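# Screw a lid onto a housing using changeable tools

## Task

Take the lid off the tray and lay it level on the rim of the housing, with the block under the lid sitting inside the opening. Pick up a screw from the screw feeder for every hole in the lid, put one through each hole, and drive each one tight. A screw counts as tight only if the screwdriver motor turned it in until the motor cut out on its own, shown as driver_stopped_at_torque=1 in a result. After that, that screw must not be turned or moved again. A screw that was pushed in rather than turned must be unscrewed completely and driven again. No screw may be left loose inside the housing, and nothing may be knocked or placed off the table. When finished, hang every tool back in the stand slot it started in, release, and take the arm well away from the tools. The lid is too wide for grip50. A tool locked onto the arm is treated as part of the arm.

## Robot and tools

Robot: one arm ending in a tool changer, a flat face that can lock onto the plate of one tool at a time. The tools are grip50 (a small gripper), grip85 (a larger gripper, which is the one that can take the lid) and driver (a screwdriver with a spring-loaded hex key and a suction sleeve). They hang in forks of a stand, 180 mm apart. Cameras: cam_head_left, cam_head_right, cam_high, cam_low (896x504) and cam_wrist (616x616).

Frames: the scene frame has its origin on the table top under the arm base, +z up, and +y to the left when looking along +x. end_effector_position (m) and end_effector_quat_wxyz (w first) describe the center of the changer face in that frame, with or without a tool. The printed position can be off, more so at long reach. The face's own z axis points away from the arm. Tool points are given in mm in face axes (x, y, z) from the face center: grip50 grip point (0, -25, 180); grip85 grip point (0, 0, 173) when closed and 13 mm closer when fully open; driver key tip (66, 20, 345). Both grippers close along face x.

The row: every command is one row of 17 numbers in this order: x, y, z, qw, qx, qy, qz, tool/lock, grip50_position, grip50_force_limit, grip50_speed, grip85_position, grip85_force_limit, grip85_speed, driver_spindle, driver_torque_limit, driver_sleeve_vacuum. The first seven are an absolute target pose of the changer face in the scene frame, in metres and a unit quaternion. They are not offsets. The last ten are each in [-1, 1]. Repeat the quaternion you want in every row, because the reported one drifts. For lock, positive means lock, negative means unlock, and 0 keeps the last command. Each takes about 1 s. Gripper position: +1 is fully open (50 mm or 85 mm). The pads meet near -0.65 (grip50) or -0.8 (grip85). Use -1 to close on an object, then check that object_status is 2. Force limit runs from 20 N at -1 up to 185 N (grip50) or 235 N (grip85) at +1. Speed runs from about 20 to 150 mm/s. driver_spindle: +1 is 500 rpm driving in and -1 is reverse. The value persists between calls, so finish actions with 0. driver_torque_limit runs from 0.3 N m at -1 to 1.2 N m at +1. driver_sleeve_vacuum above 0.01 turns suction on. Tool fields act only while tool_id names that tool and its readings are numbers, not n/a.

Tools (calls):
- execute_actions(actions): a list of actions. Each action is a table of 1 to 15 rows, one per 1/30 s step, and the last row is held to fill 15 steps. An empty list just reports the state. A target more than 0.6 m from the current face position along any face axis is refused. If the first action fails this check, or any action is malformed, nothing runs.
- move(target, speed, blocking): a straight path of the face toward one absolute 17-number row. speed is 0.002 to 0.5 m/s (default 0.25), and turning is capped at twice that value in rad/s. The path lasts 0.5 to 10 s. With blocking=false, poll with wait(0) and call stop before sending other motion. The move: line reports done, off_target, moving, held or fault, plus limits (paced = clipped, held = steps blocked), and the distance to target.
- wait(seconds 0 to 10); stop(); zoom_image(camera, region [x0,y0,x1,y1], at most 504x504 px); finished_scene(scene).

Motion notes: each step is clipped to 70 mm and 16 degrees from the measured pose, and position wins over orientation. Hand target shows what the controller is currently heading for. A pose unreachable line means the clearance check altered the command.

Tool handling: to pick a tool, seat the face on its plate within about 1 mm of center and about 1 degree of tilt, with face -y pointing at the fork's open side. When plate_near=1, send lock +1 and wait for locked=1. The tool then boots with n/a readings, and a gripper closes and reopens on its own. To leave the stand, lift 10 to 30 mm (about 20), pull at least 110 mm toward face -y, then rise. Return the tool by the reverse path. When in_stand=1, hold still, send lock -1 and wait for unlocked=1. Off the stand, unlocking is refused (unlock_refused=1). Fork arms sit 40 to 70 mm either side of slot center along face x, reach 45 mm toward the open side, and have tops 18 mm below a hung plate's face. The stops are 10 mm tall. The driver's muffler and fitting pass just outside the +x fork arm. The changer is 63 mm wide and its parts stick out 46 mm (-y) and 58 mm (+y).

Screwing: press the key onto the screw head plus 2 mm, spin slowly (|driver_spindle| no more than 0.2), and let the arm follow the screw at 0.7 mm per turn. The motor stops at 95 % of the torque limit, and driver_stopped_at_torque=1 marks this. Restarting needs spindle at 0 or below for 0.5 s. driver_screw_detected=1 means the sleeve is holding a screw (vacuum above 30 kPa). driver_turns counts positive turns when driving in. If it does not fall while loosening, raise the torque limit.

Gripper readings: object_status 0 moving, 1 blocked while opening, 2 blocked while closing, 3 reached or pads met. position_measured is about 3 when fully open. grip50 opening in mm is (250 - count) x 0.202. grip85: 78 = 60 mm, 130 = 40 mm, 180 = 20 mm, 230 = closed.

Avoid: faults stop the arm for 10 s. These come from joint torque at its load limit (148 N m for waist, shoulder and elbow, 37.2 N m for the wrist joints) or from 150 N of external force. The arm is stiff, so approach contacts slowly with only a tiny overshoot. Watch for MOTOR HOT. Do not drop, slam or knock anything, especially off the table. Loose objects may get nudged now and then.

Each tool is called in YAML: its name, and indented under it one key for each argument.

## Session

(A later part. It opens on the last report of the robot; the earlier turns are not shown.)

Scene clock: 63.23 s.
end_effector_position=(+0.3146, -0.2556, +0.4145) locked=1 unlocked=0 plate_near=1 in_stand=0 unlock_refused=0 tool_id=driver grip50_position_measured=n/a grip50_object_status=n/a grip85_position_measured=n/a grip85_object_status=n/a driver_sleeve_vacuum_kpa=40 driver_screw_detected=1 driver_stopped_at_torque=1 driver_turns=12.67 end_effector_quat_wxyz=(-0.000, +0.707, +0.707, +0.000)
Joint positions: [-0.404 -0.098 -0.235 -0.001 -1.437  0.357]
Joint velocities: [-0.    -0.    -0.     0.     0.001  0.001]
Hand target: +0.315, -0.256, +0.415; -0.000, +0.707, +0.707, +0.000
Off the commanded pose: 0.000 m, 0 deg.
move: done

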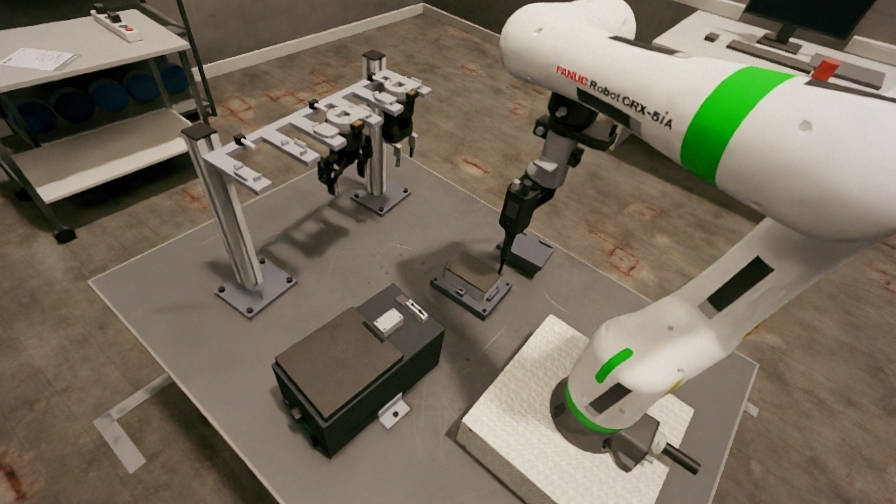

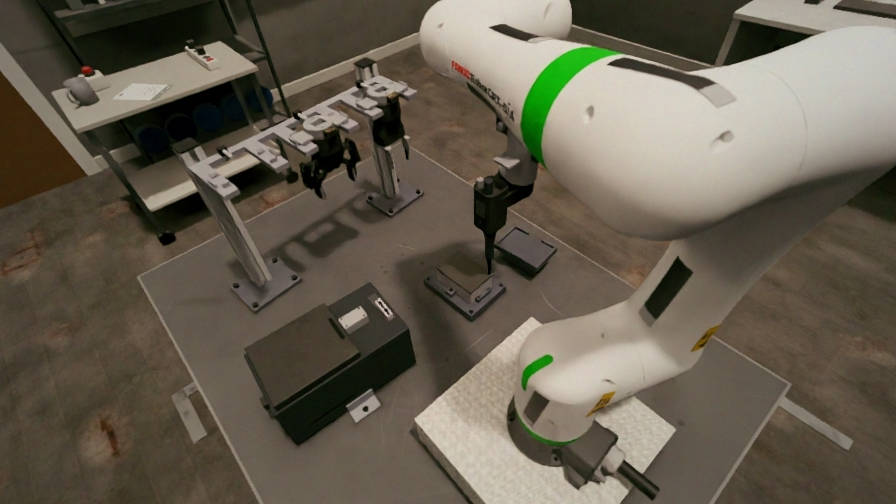

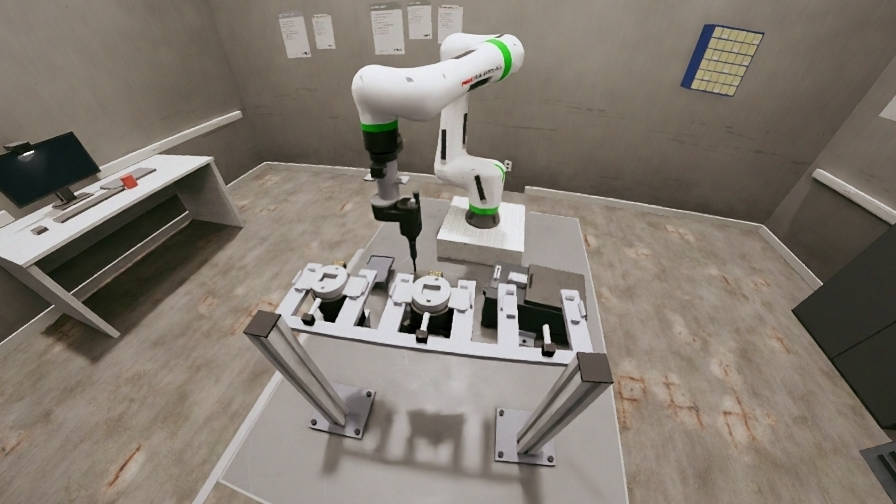

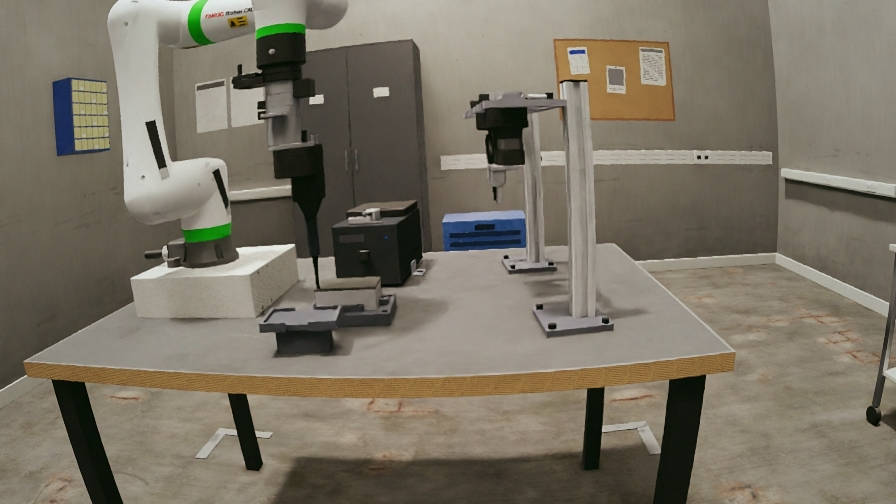

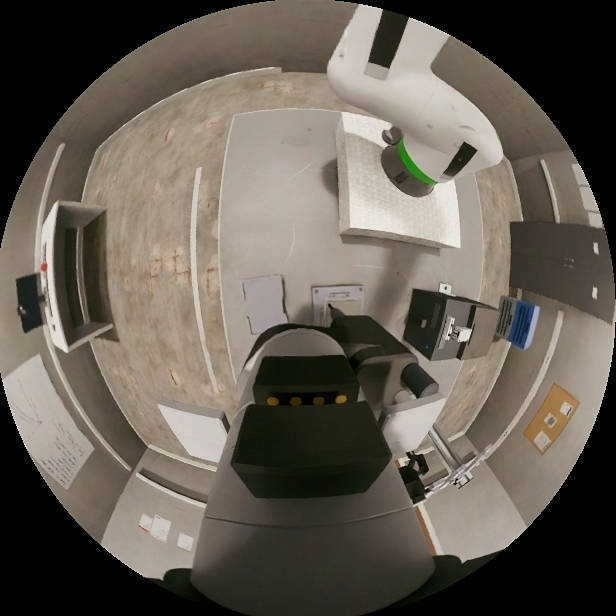

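First screw tight.

move:
  target: [0.3146,-0.2556,0.435,0,0.7071,0.7071,0,0,0,0,0,0,0,0,0,0,0]
  speed: 0.03

move:
  target: [0.339,-0.04,0.53,0,0.7071,0.7071,0,0,0,0,0,0,0,0,0,0,0]

execute_actions:
  actions:
    - [[0.339,0.0207,0.525,0,0.7071,0.7071,0,0,0,0,0,0,0,0,0,0,0]]
    - [[0.339,0.0207,0.519,0,0.7071,0.7071,0,0,0,0,0,0,0,0,0,0,0]]

zoom_image:
  camera: "cam_head_left"
  region: [395,285,440,325]

zoom_image:
  camera: "cam_head_right"
  region: [360,285,405,325]

Scene clock: 64.43 s.
end_effector_position=(+0.3147, -0.2556, +0.4350) locked=1 unlocked=0 plate_near=1 in_stand=0 unlock_refused=0 tool_id=driver grip50_position_measured=n/a grip50_object_status=n/a grip85_position_measured=n/a grip85_object_status=n/a driver_sleeve_vacuum_kpa=0 driver_screw_detected=0 driver_stopped_at_torque=1 driver_turns=12.67 end_effector_quat_wxyz=(+0.000, +0.707, +0.707, -0.000)
Joint positions: [-0.404 -0.104 -0.192 -0.001 -1.485  0.357]
Joint velocities: [ 0.001 -0.001  0.001  0.     0.    -0.   ]
Hand target: +0.315, -0.256, +0.435; +0.000, +0.707, +0.707, -0.000
Off the commanded pose: 0.000 m, 0 deg.
move: done

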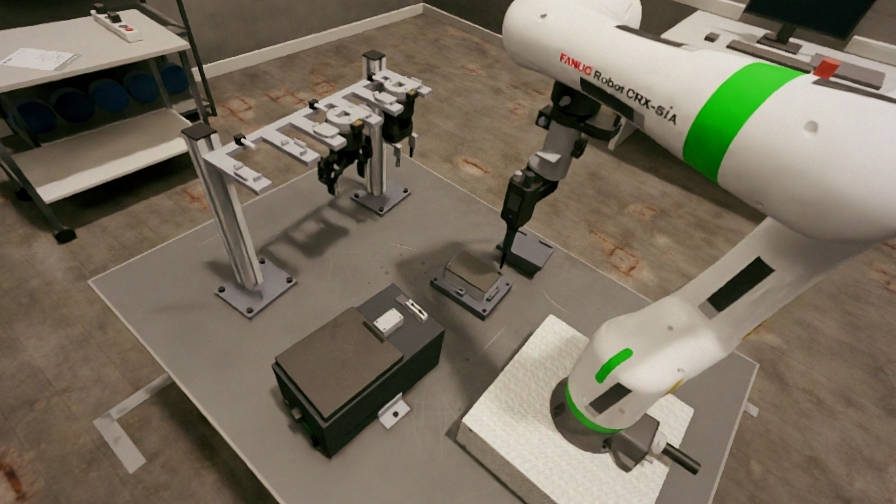

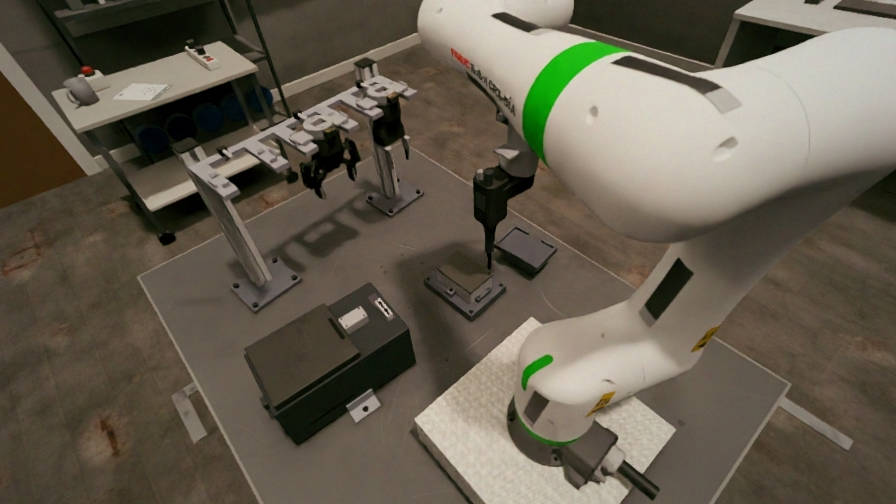

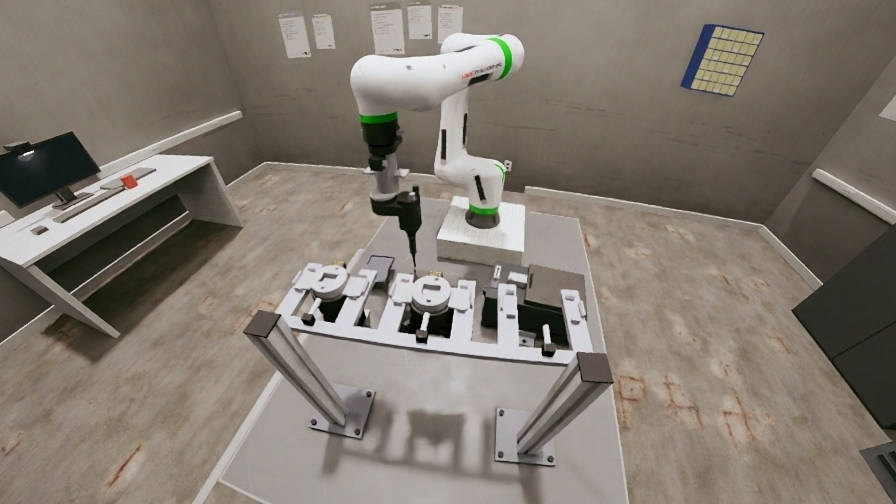

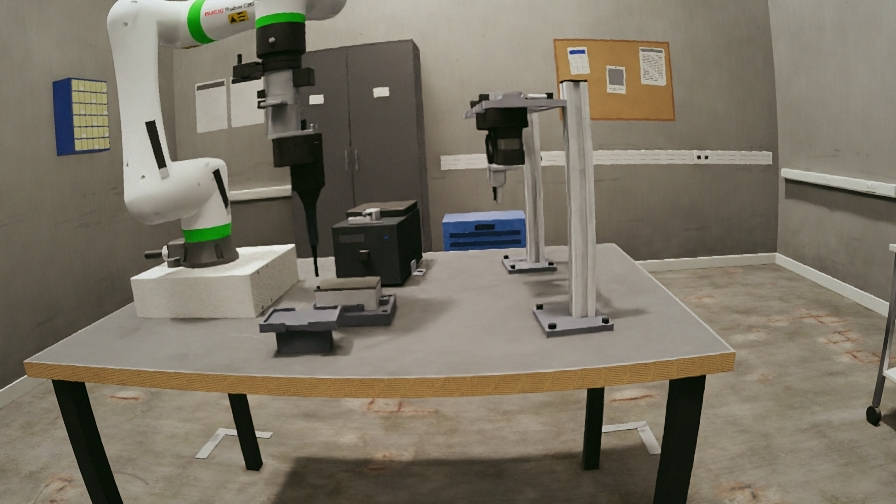

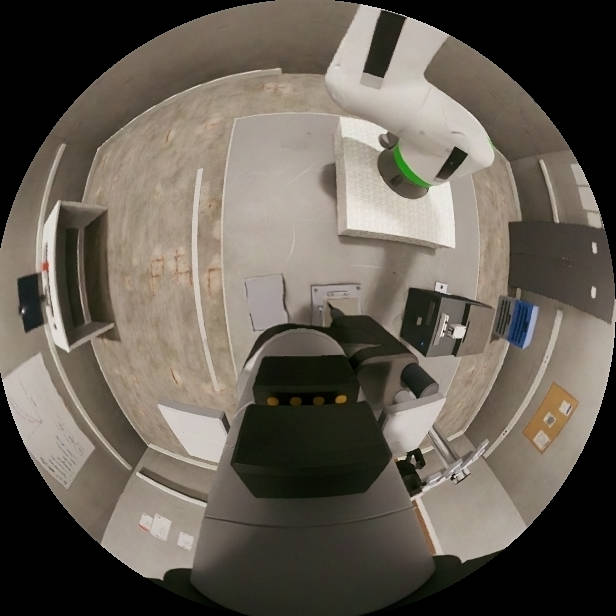

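Scene clock: 65.87 s.
end_effector_position=(+0.3389, -0.0396, +0.5302) locked=1 unlocked=0 plate_near=1 in_stand=0 unlock_refused=0 tool_id=driver grip50_position_measured=n/a grip50_object_status=n/a grip85_position_measured=n/a grip85_object_status=n/a driver_sleeve_vacuum_kpa=0 driver_screw_detected=0 driver_stopped_at_torque=1 driver_turns=12.67 end_effector_quat_wxyz=(+0.001, +0.707, +0.707, +0.000)
Joint positions: [ 0.223 -0.265 -0.102 -0.001 -1.734 -0.272]
Joint velocities: [ 0.001  0.002  0.001  0.001 -0.001 -0.001]
Hand target: +0.339, -0.040, +0.530; +0.001, +0.707, +0.707, +0.000
Off the commanded pose: 0.000 m, 0 deg.
move: done

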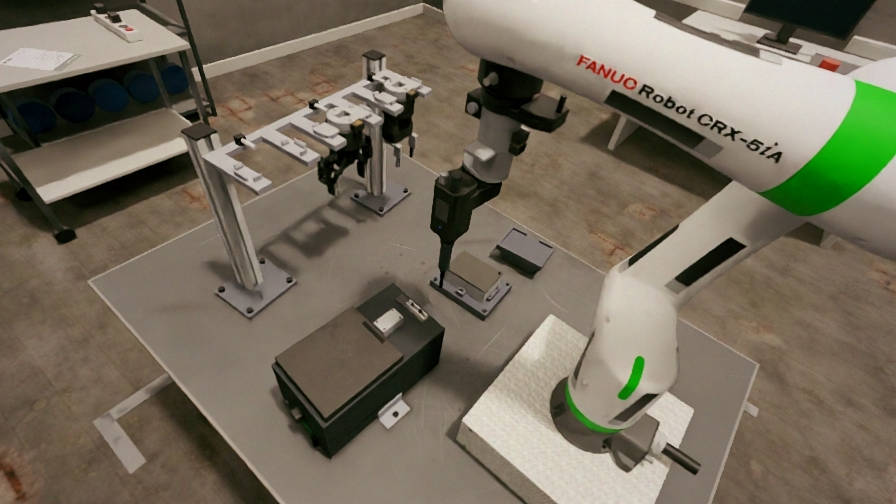

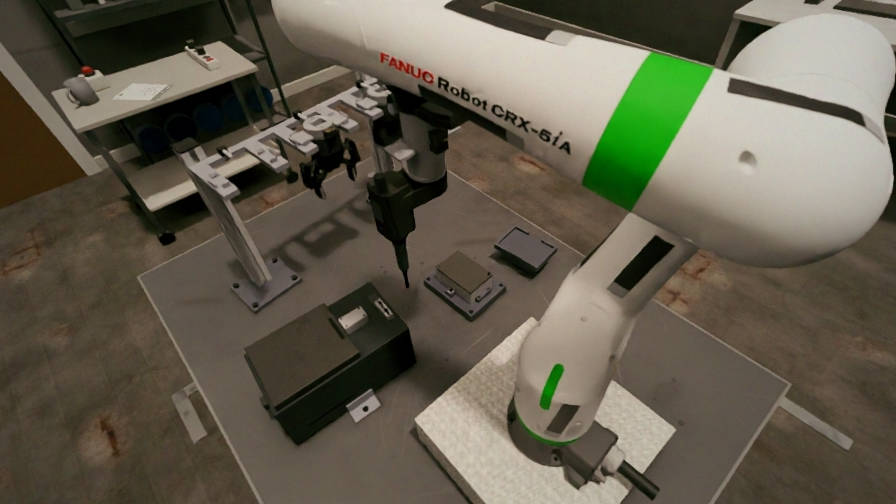

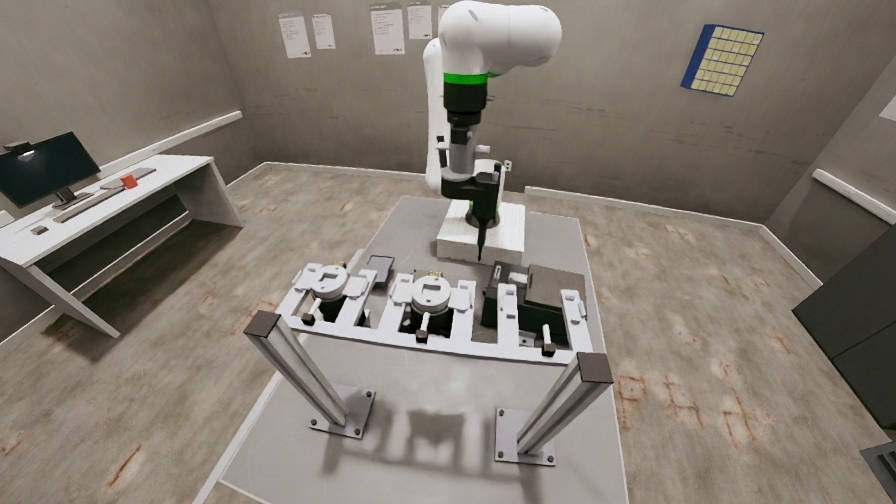

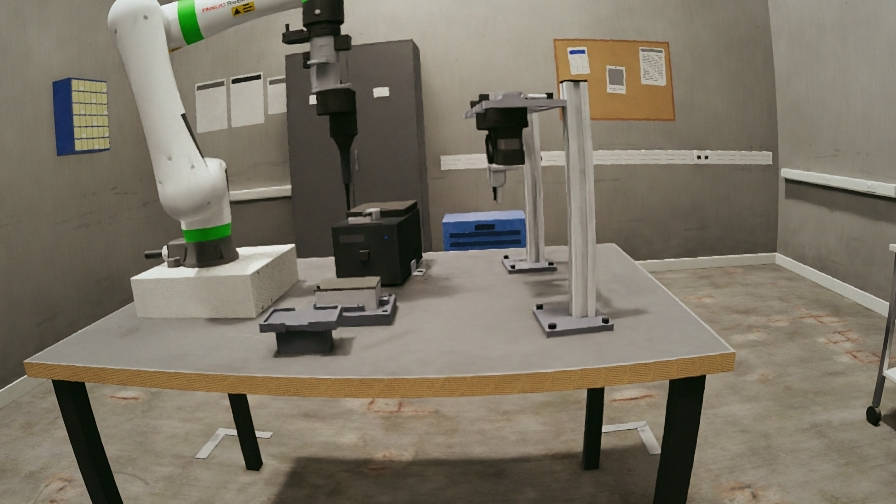

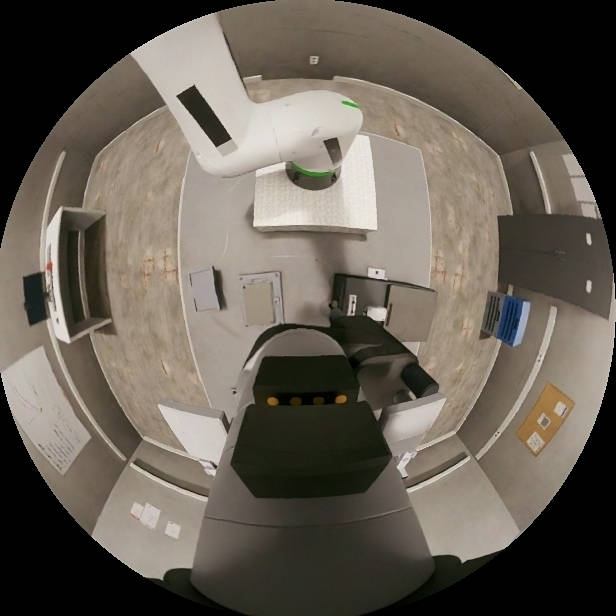

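Scene clock: 66.87 s.
end_effector_position=(+0.3390, +0.0207, +0.5190) locked=1 unlocked=0 plate_near=1 in_stand=0 unlock_refused=0 tool_id=driver grip50_position_measured=n/a grip50_object_status=n/a grip85_position_measured=n/a grip85_object_status=n/a driver_sleeve_vacuum_kpa=0 driver_screw_detected=0 driver_stopped_at_torque=1 driver_turns=12.67 end_effector_quat_wxyz=(+0.000, +0.707, +0.707, -0.000)
Joint positions: [ 0.401 -0.273 -0.134 -0.003 -1.712 -0.449]
Joint velocities: [-0.    -0.     0.001  0.     0.001 -0.   ]
Hand target: +0.339, +0.021, +0.519; +0.000, +0.707, +0.707, -0.000
Off the commanded pose: 0.000 m, 0 deg.

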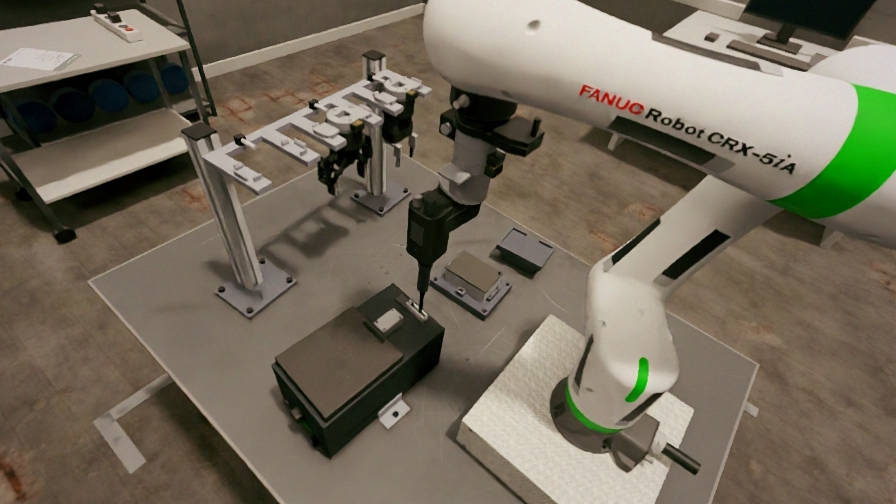

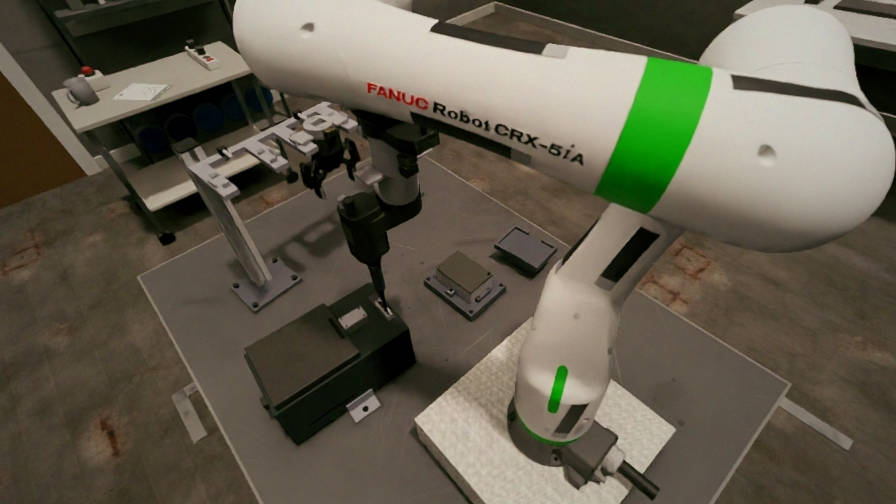

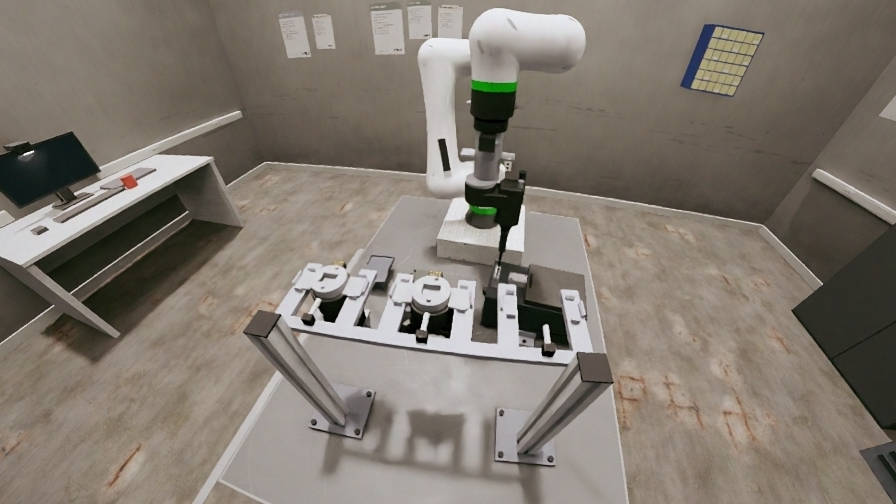

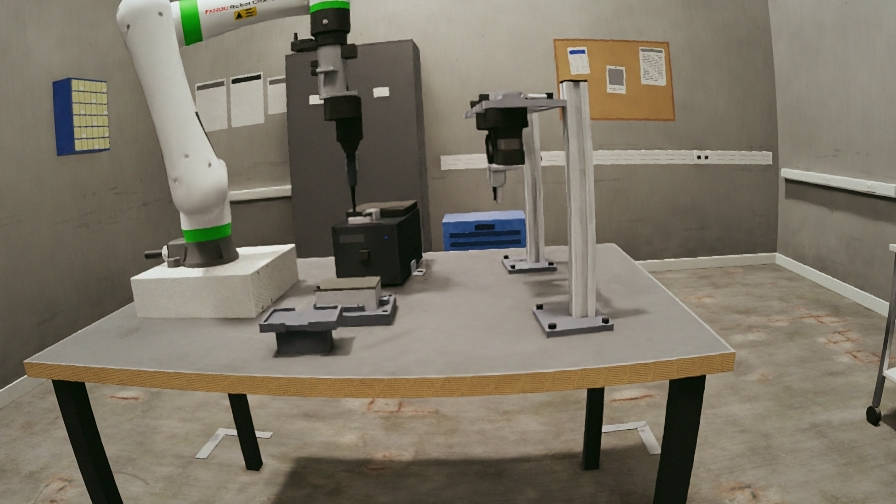

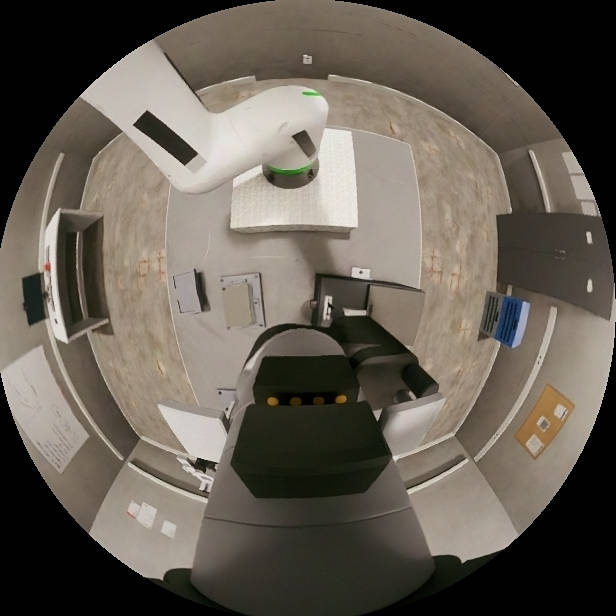

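Region (395, 285, 440, 325) of cam_head_left's 896x504 image, scaled by 11.200, with more detail than that image has.

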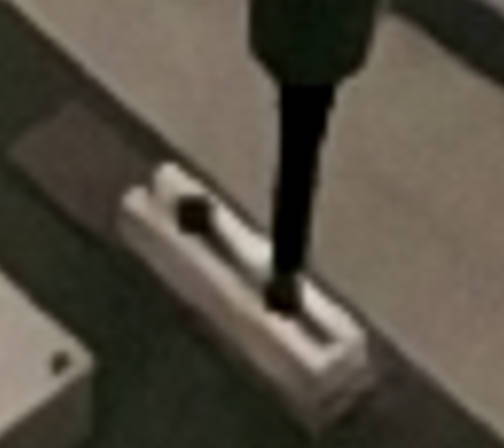

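Region (360, 285, 405, 325) of cam_head_right's 896x504 image, scaled by 11.200, with more detail than that image has.

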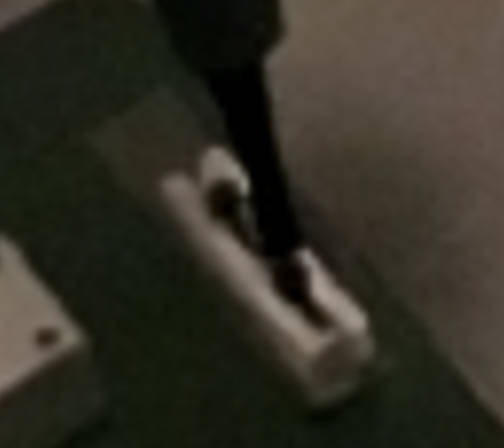

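execute_actions:
  actions:
    - [[0.3392,0.0207,0.514,0,0.7071,0.7071,0,0,0,0,0,0,0,0,0,0,1]]
    - [[0.3392,0.0207,0.512,0,0.7071,0.7071,0,0,0,0,0,0,0,0,0,0,1]]
    - [[0.3392,0.0207,0.510,0,0.7071,0.7071,0,0,0,0,0,0,0,0,0.15,0,1]]
    - [[0.3392,0.0207,0.510,0,0.7071,0.7071,0,0,0,0,0,0,0,0,0,0,1]]

move:
  target: [0.3392,0.0207,0.537,0,0.7071,0.7071,0,0,0,0,0,0,0,0,0,0,1]
  speed: 0.04

Scene clock: 69.73 s.
end_effector_position=(+0.3392, +0.0207, +0.5100) locked=1 unlocked=0 plate_near=1 in_stand=0 unlock_refused=0 tool_id=driver grip50_position_measured=n/a grip50_object_status=n/a grip85_position_measured=n/a grip85_object_status=n/a driver_sleeve_vacuum_kpa=40 driver_screw_detected=1 driver_stopped_at_torque=0 driver_turns=13.27 end_effector_quat_wxyz=(+0.000, +0.707, +0.707, +0.000)
Joint positions: [ 0.401 -0.275 -0.156 -0.003 -1.691 -0.448]
Joint velocities: [ 0.001 -0.     0.001 -0.     0.    -0.002]
Hand target: +0.339, +0.021, +0.510; +0.000, +0.707, +0.707, +0.000
Off the commanded pose: 0.000 m, 0 deg.

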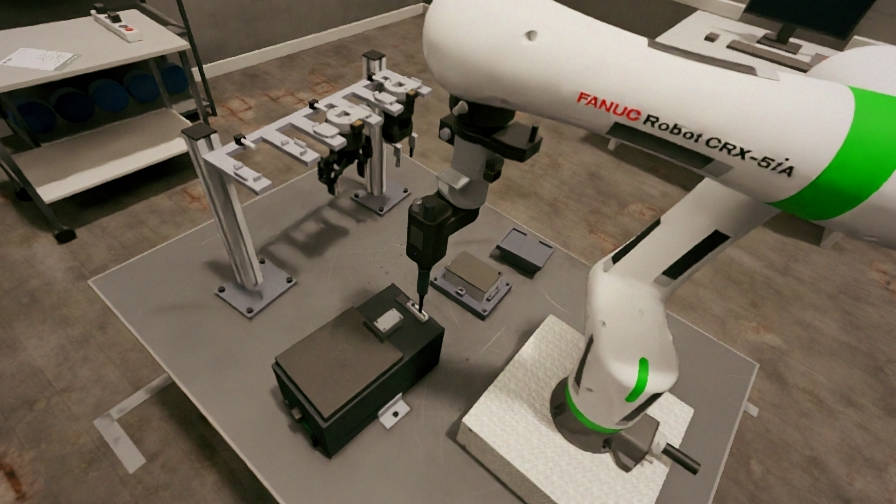

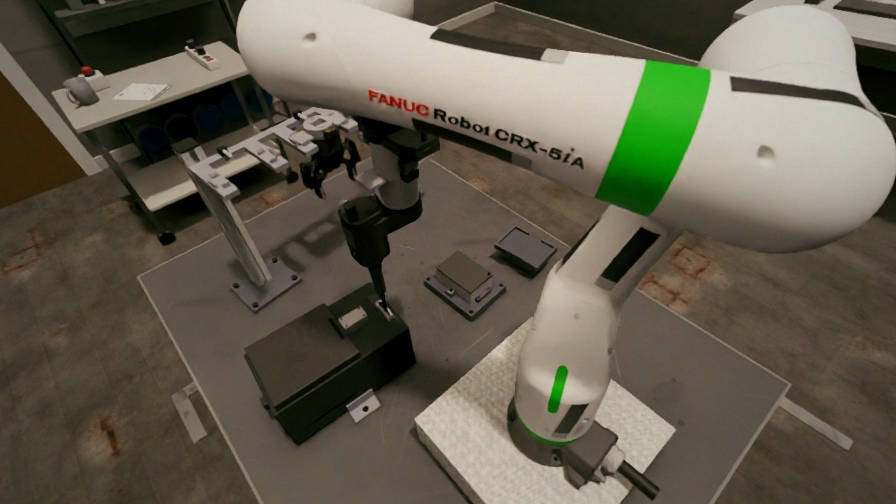

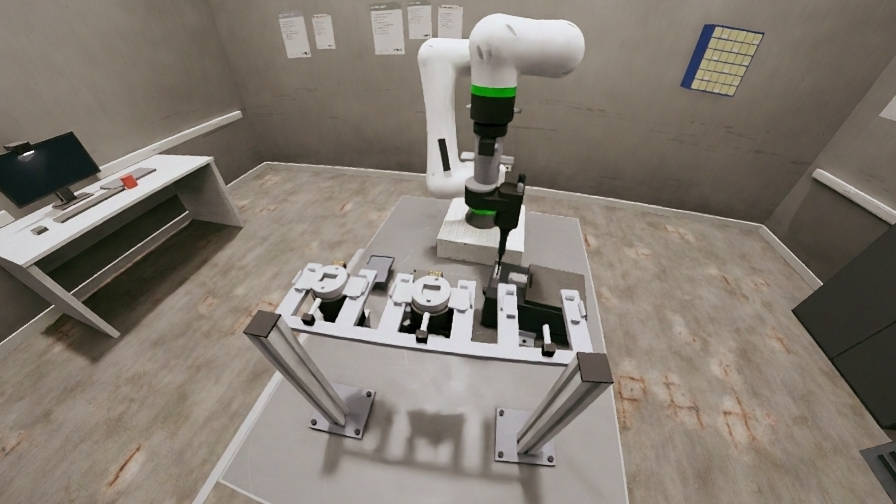

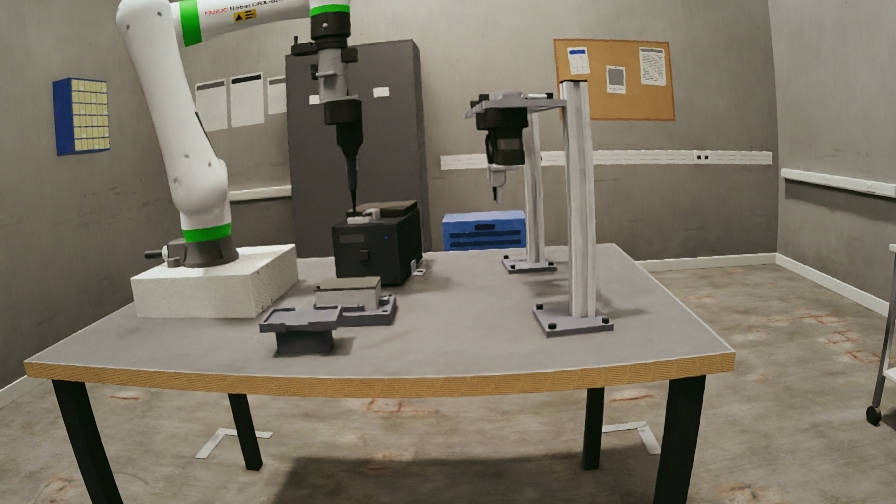

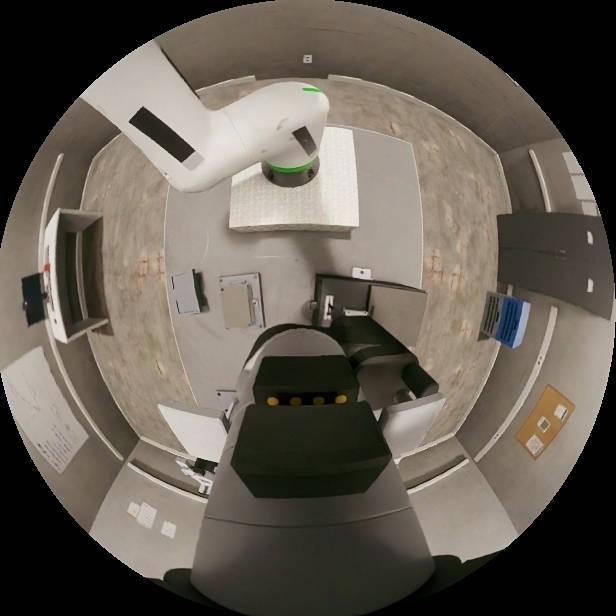

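Scene clock: 70.67 s.
end_effector_position=(+0.3393, +0.0207, +0.5370) locked=1 unlocked=0 plate_near=1 in_stand=0 unlock_refused=0 tool_id=driver grip50_position_measured=n/a grip50_object_status=n/a grip85_position_measured=n/a grip85_object_status=n/a driver_sleeve_vacuum_kpa=40 driver_screw_detected=1 driver_stopped_at_torque=0 driver_turns=13.27 end_effector_quat_wxyz=(+0.000, +0.707, +0.707, -0.000)
Joint positions: [ 0.401 -0.265 -0.085 -0.003 -1.752 -0.449]
Joint velocities: [-0.001  0.     0.001  0.    -0.001  0.   ]
Hand target: +0.339, +0.021, +0.537; -0.000, +0.707, +0.707, +0.000
Off the commanded pose: 0.000 m, 0 deg.
move: done

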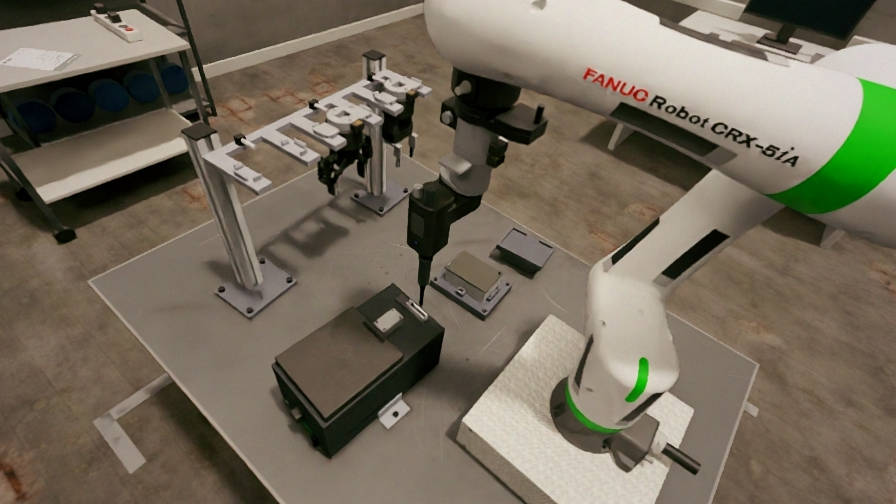

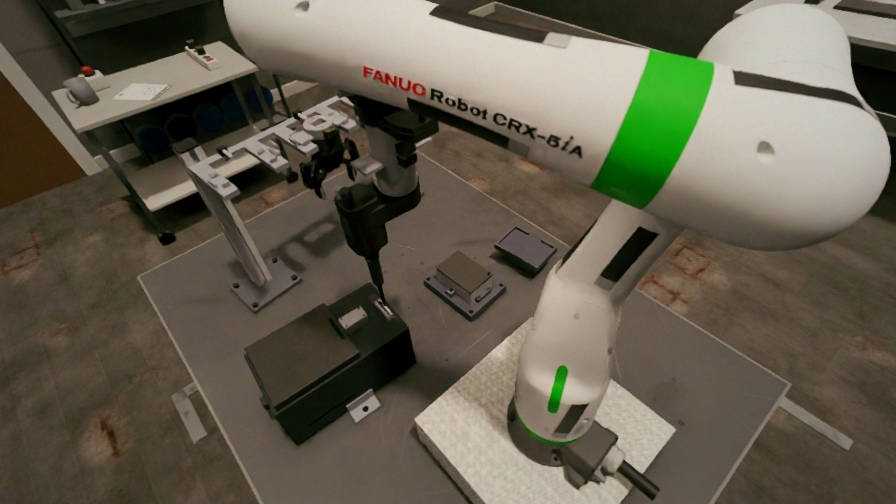

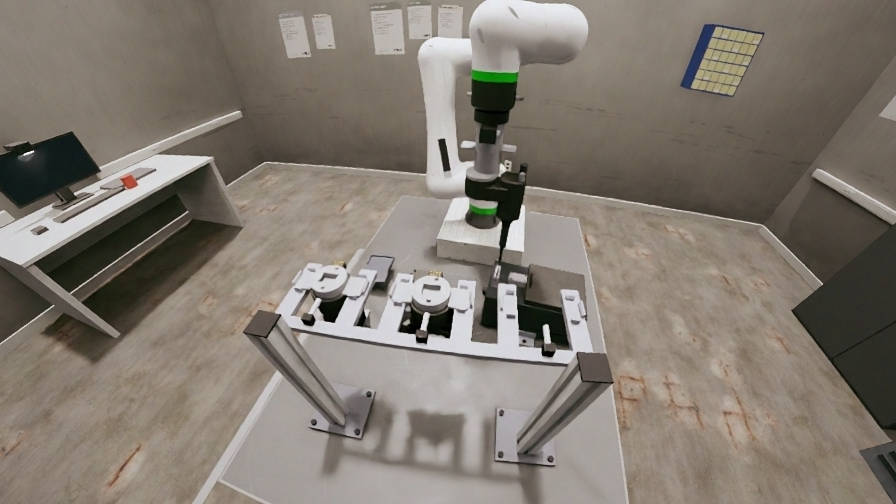

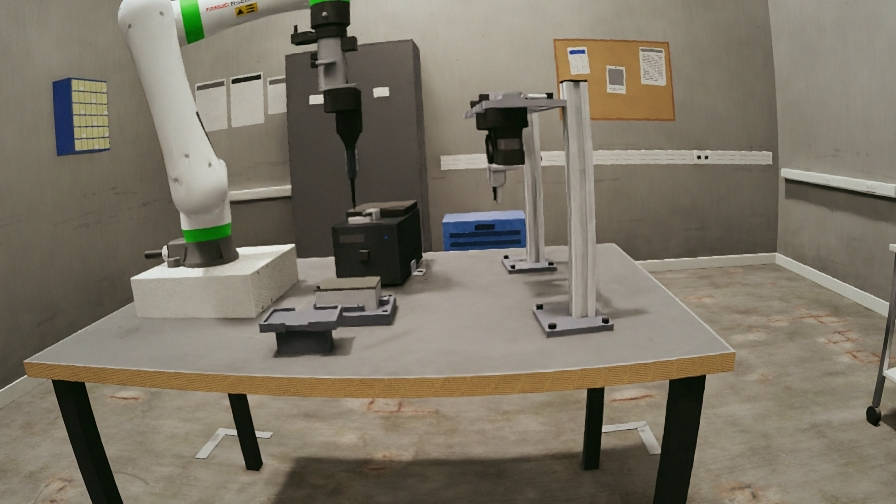

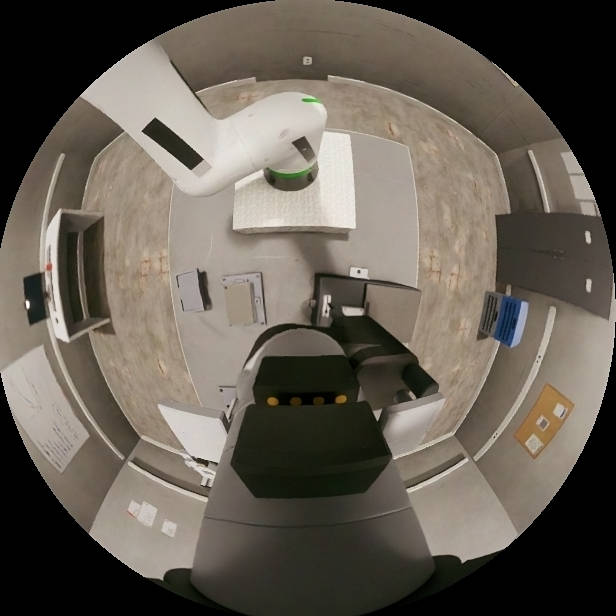

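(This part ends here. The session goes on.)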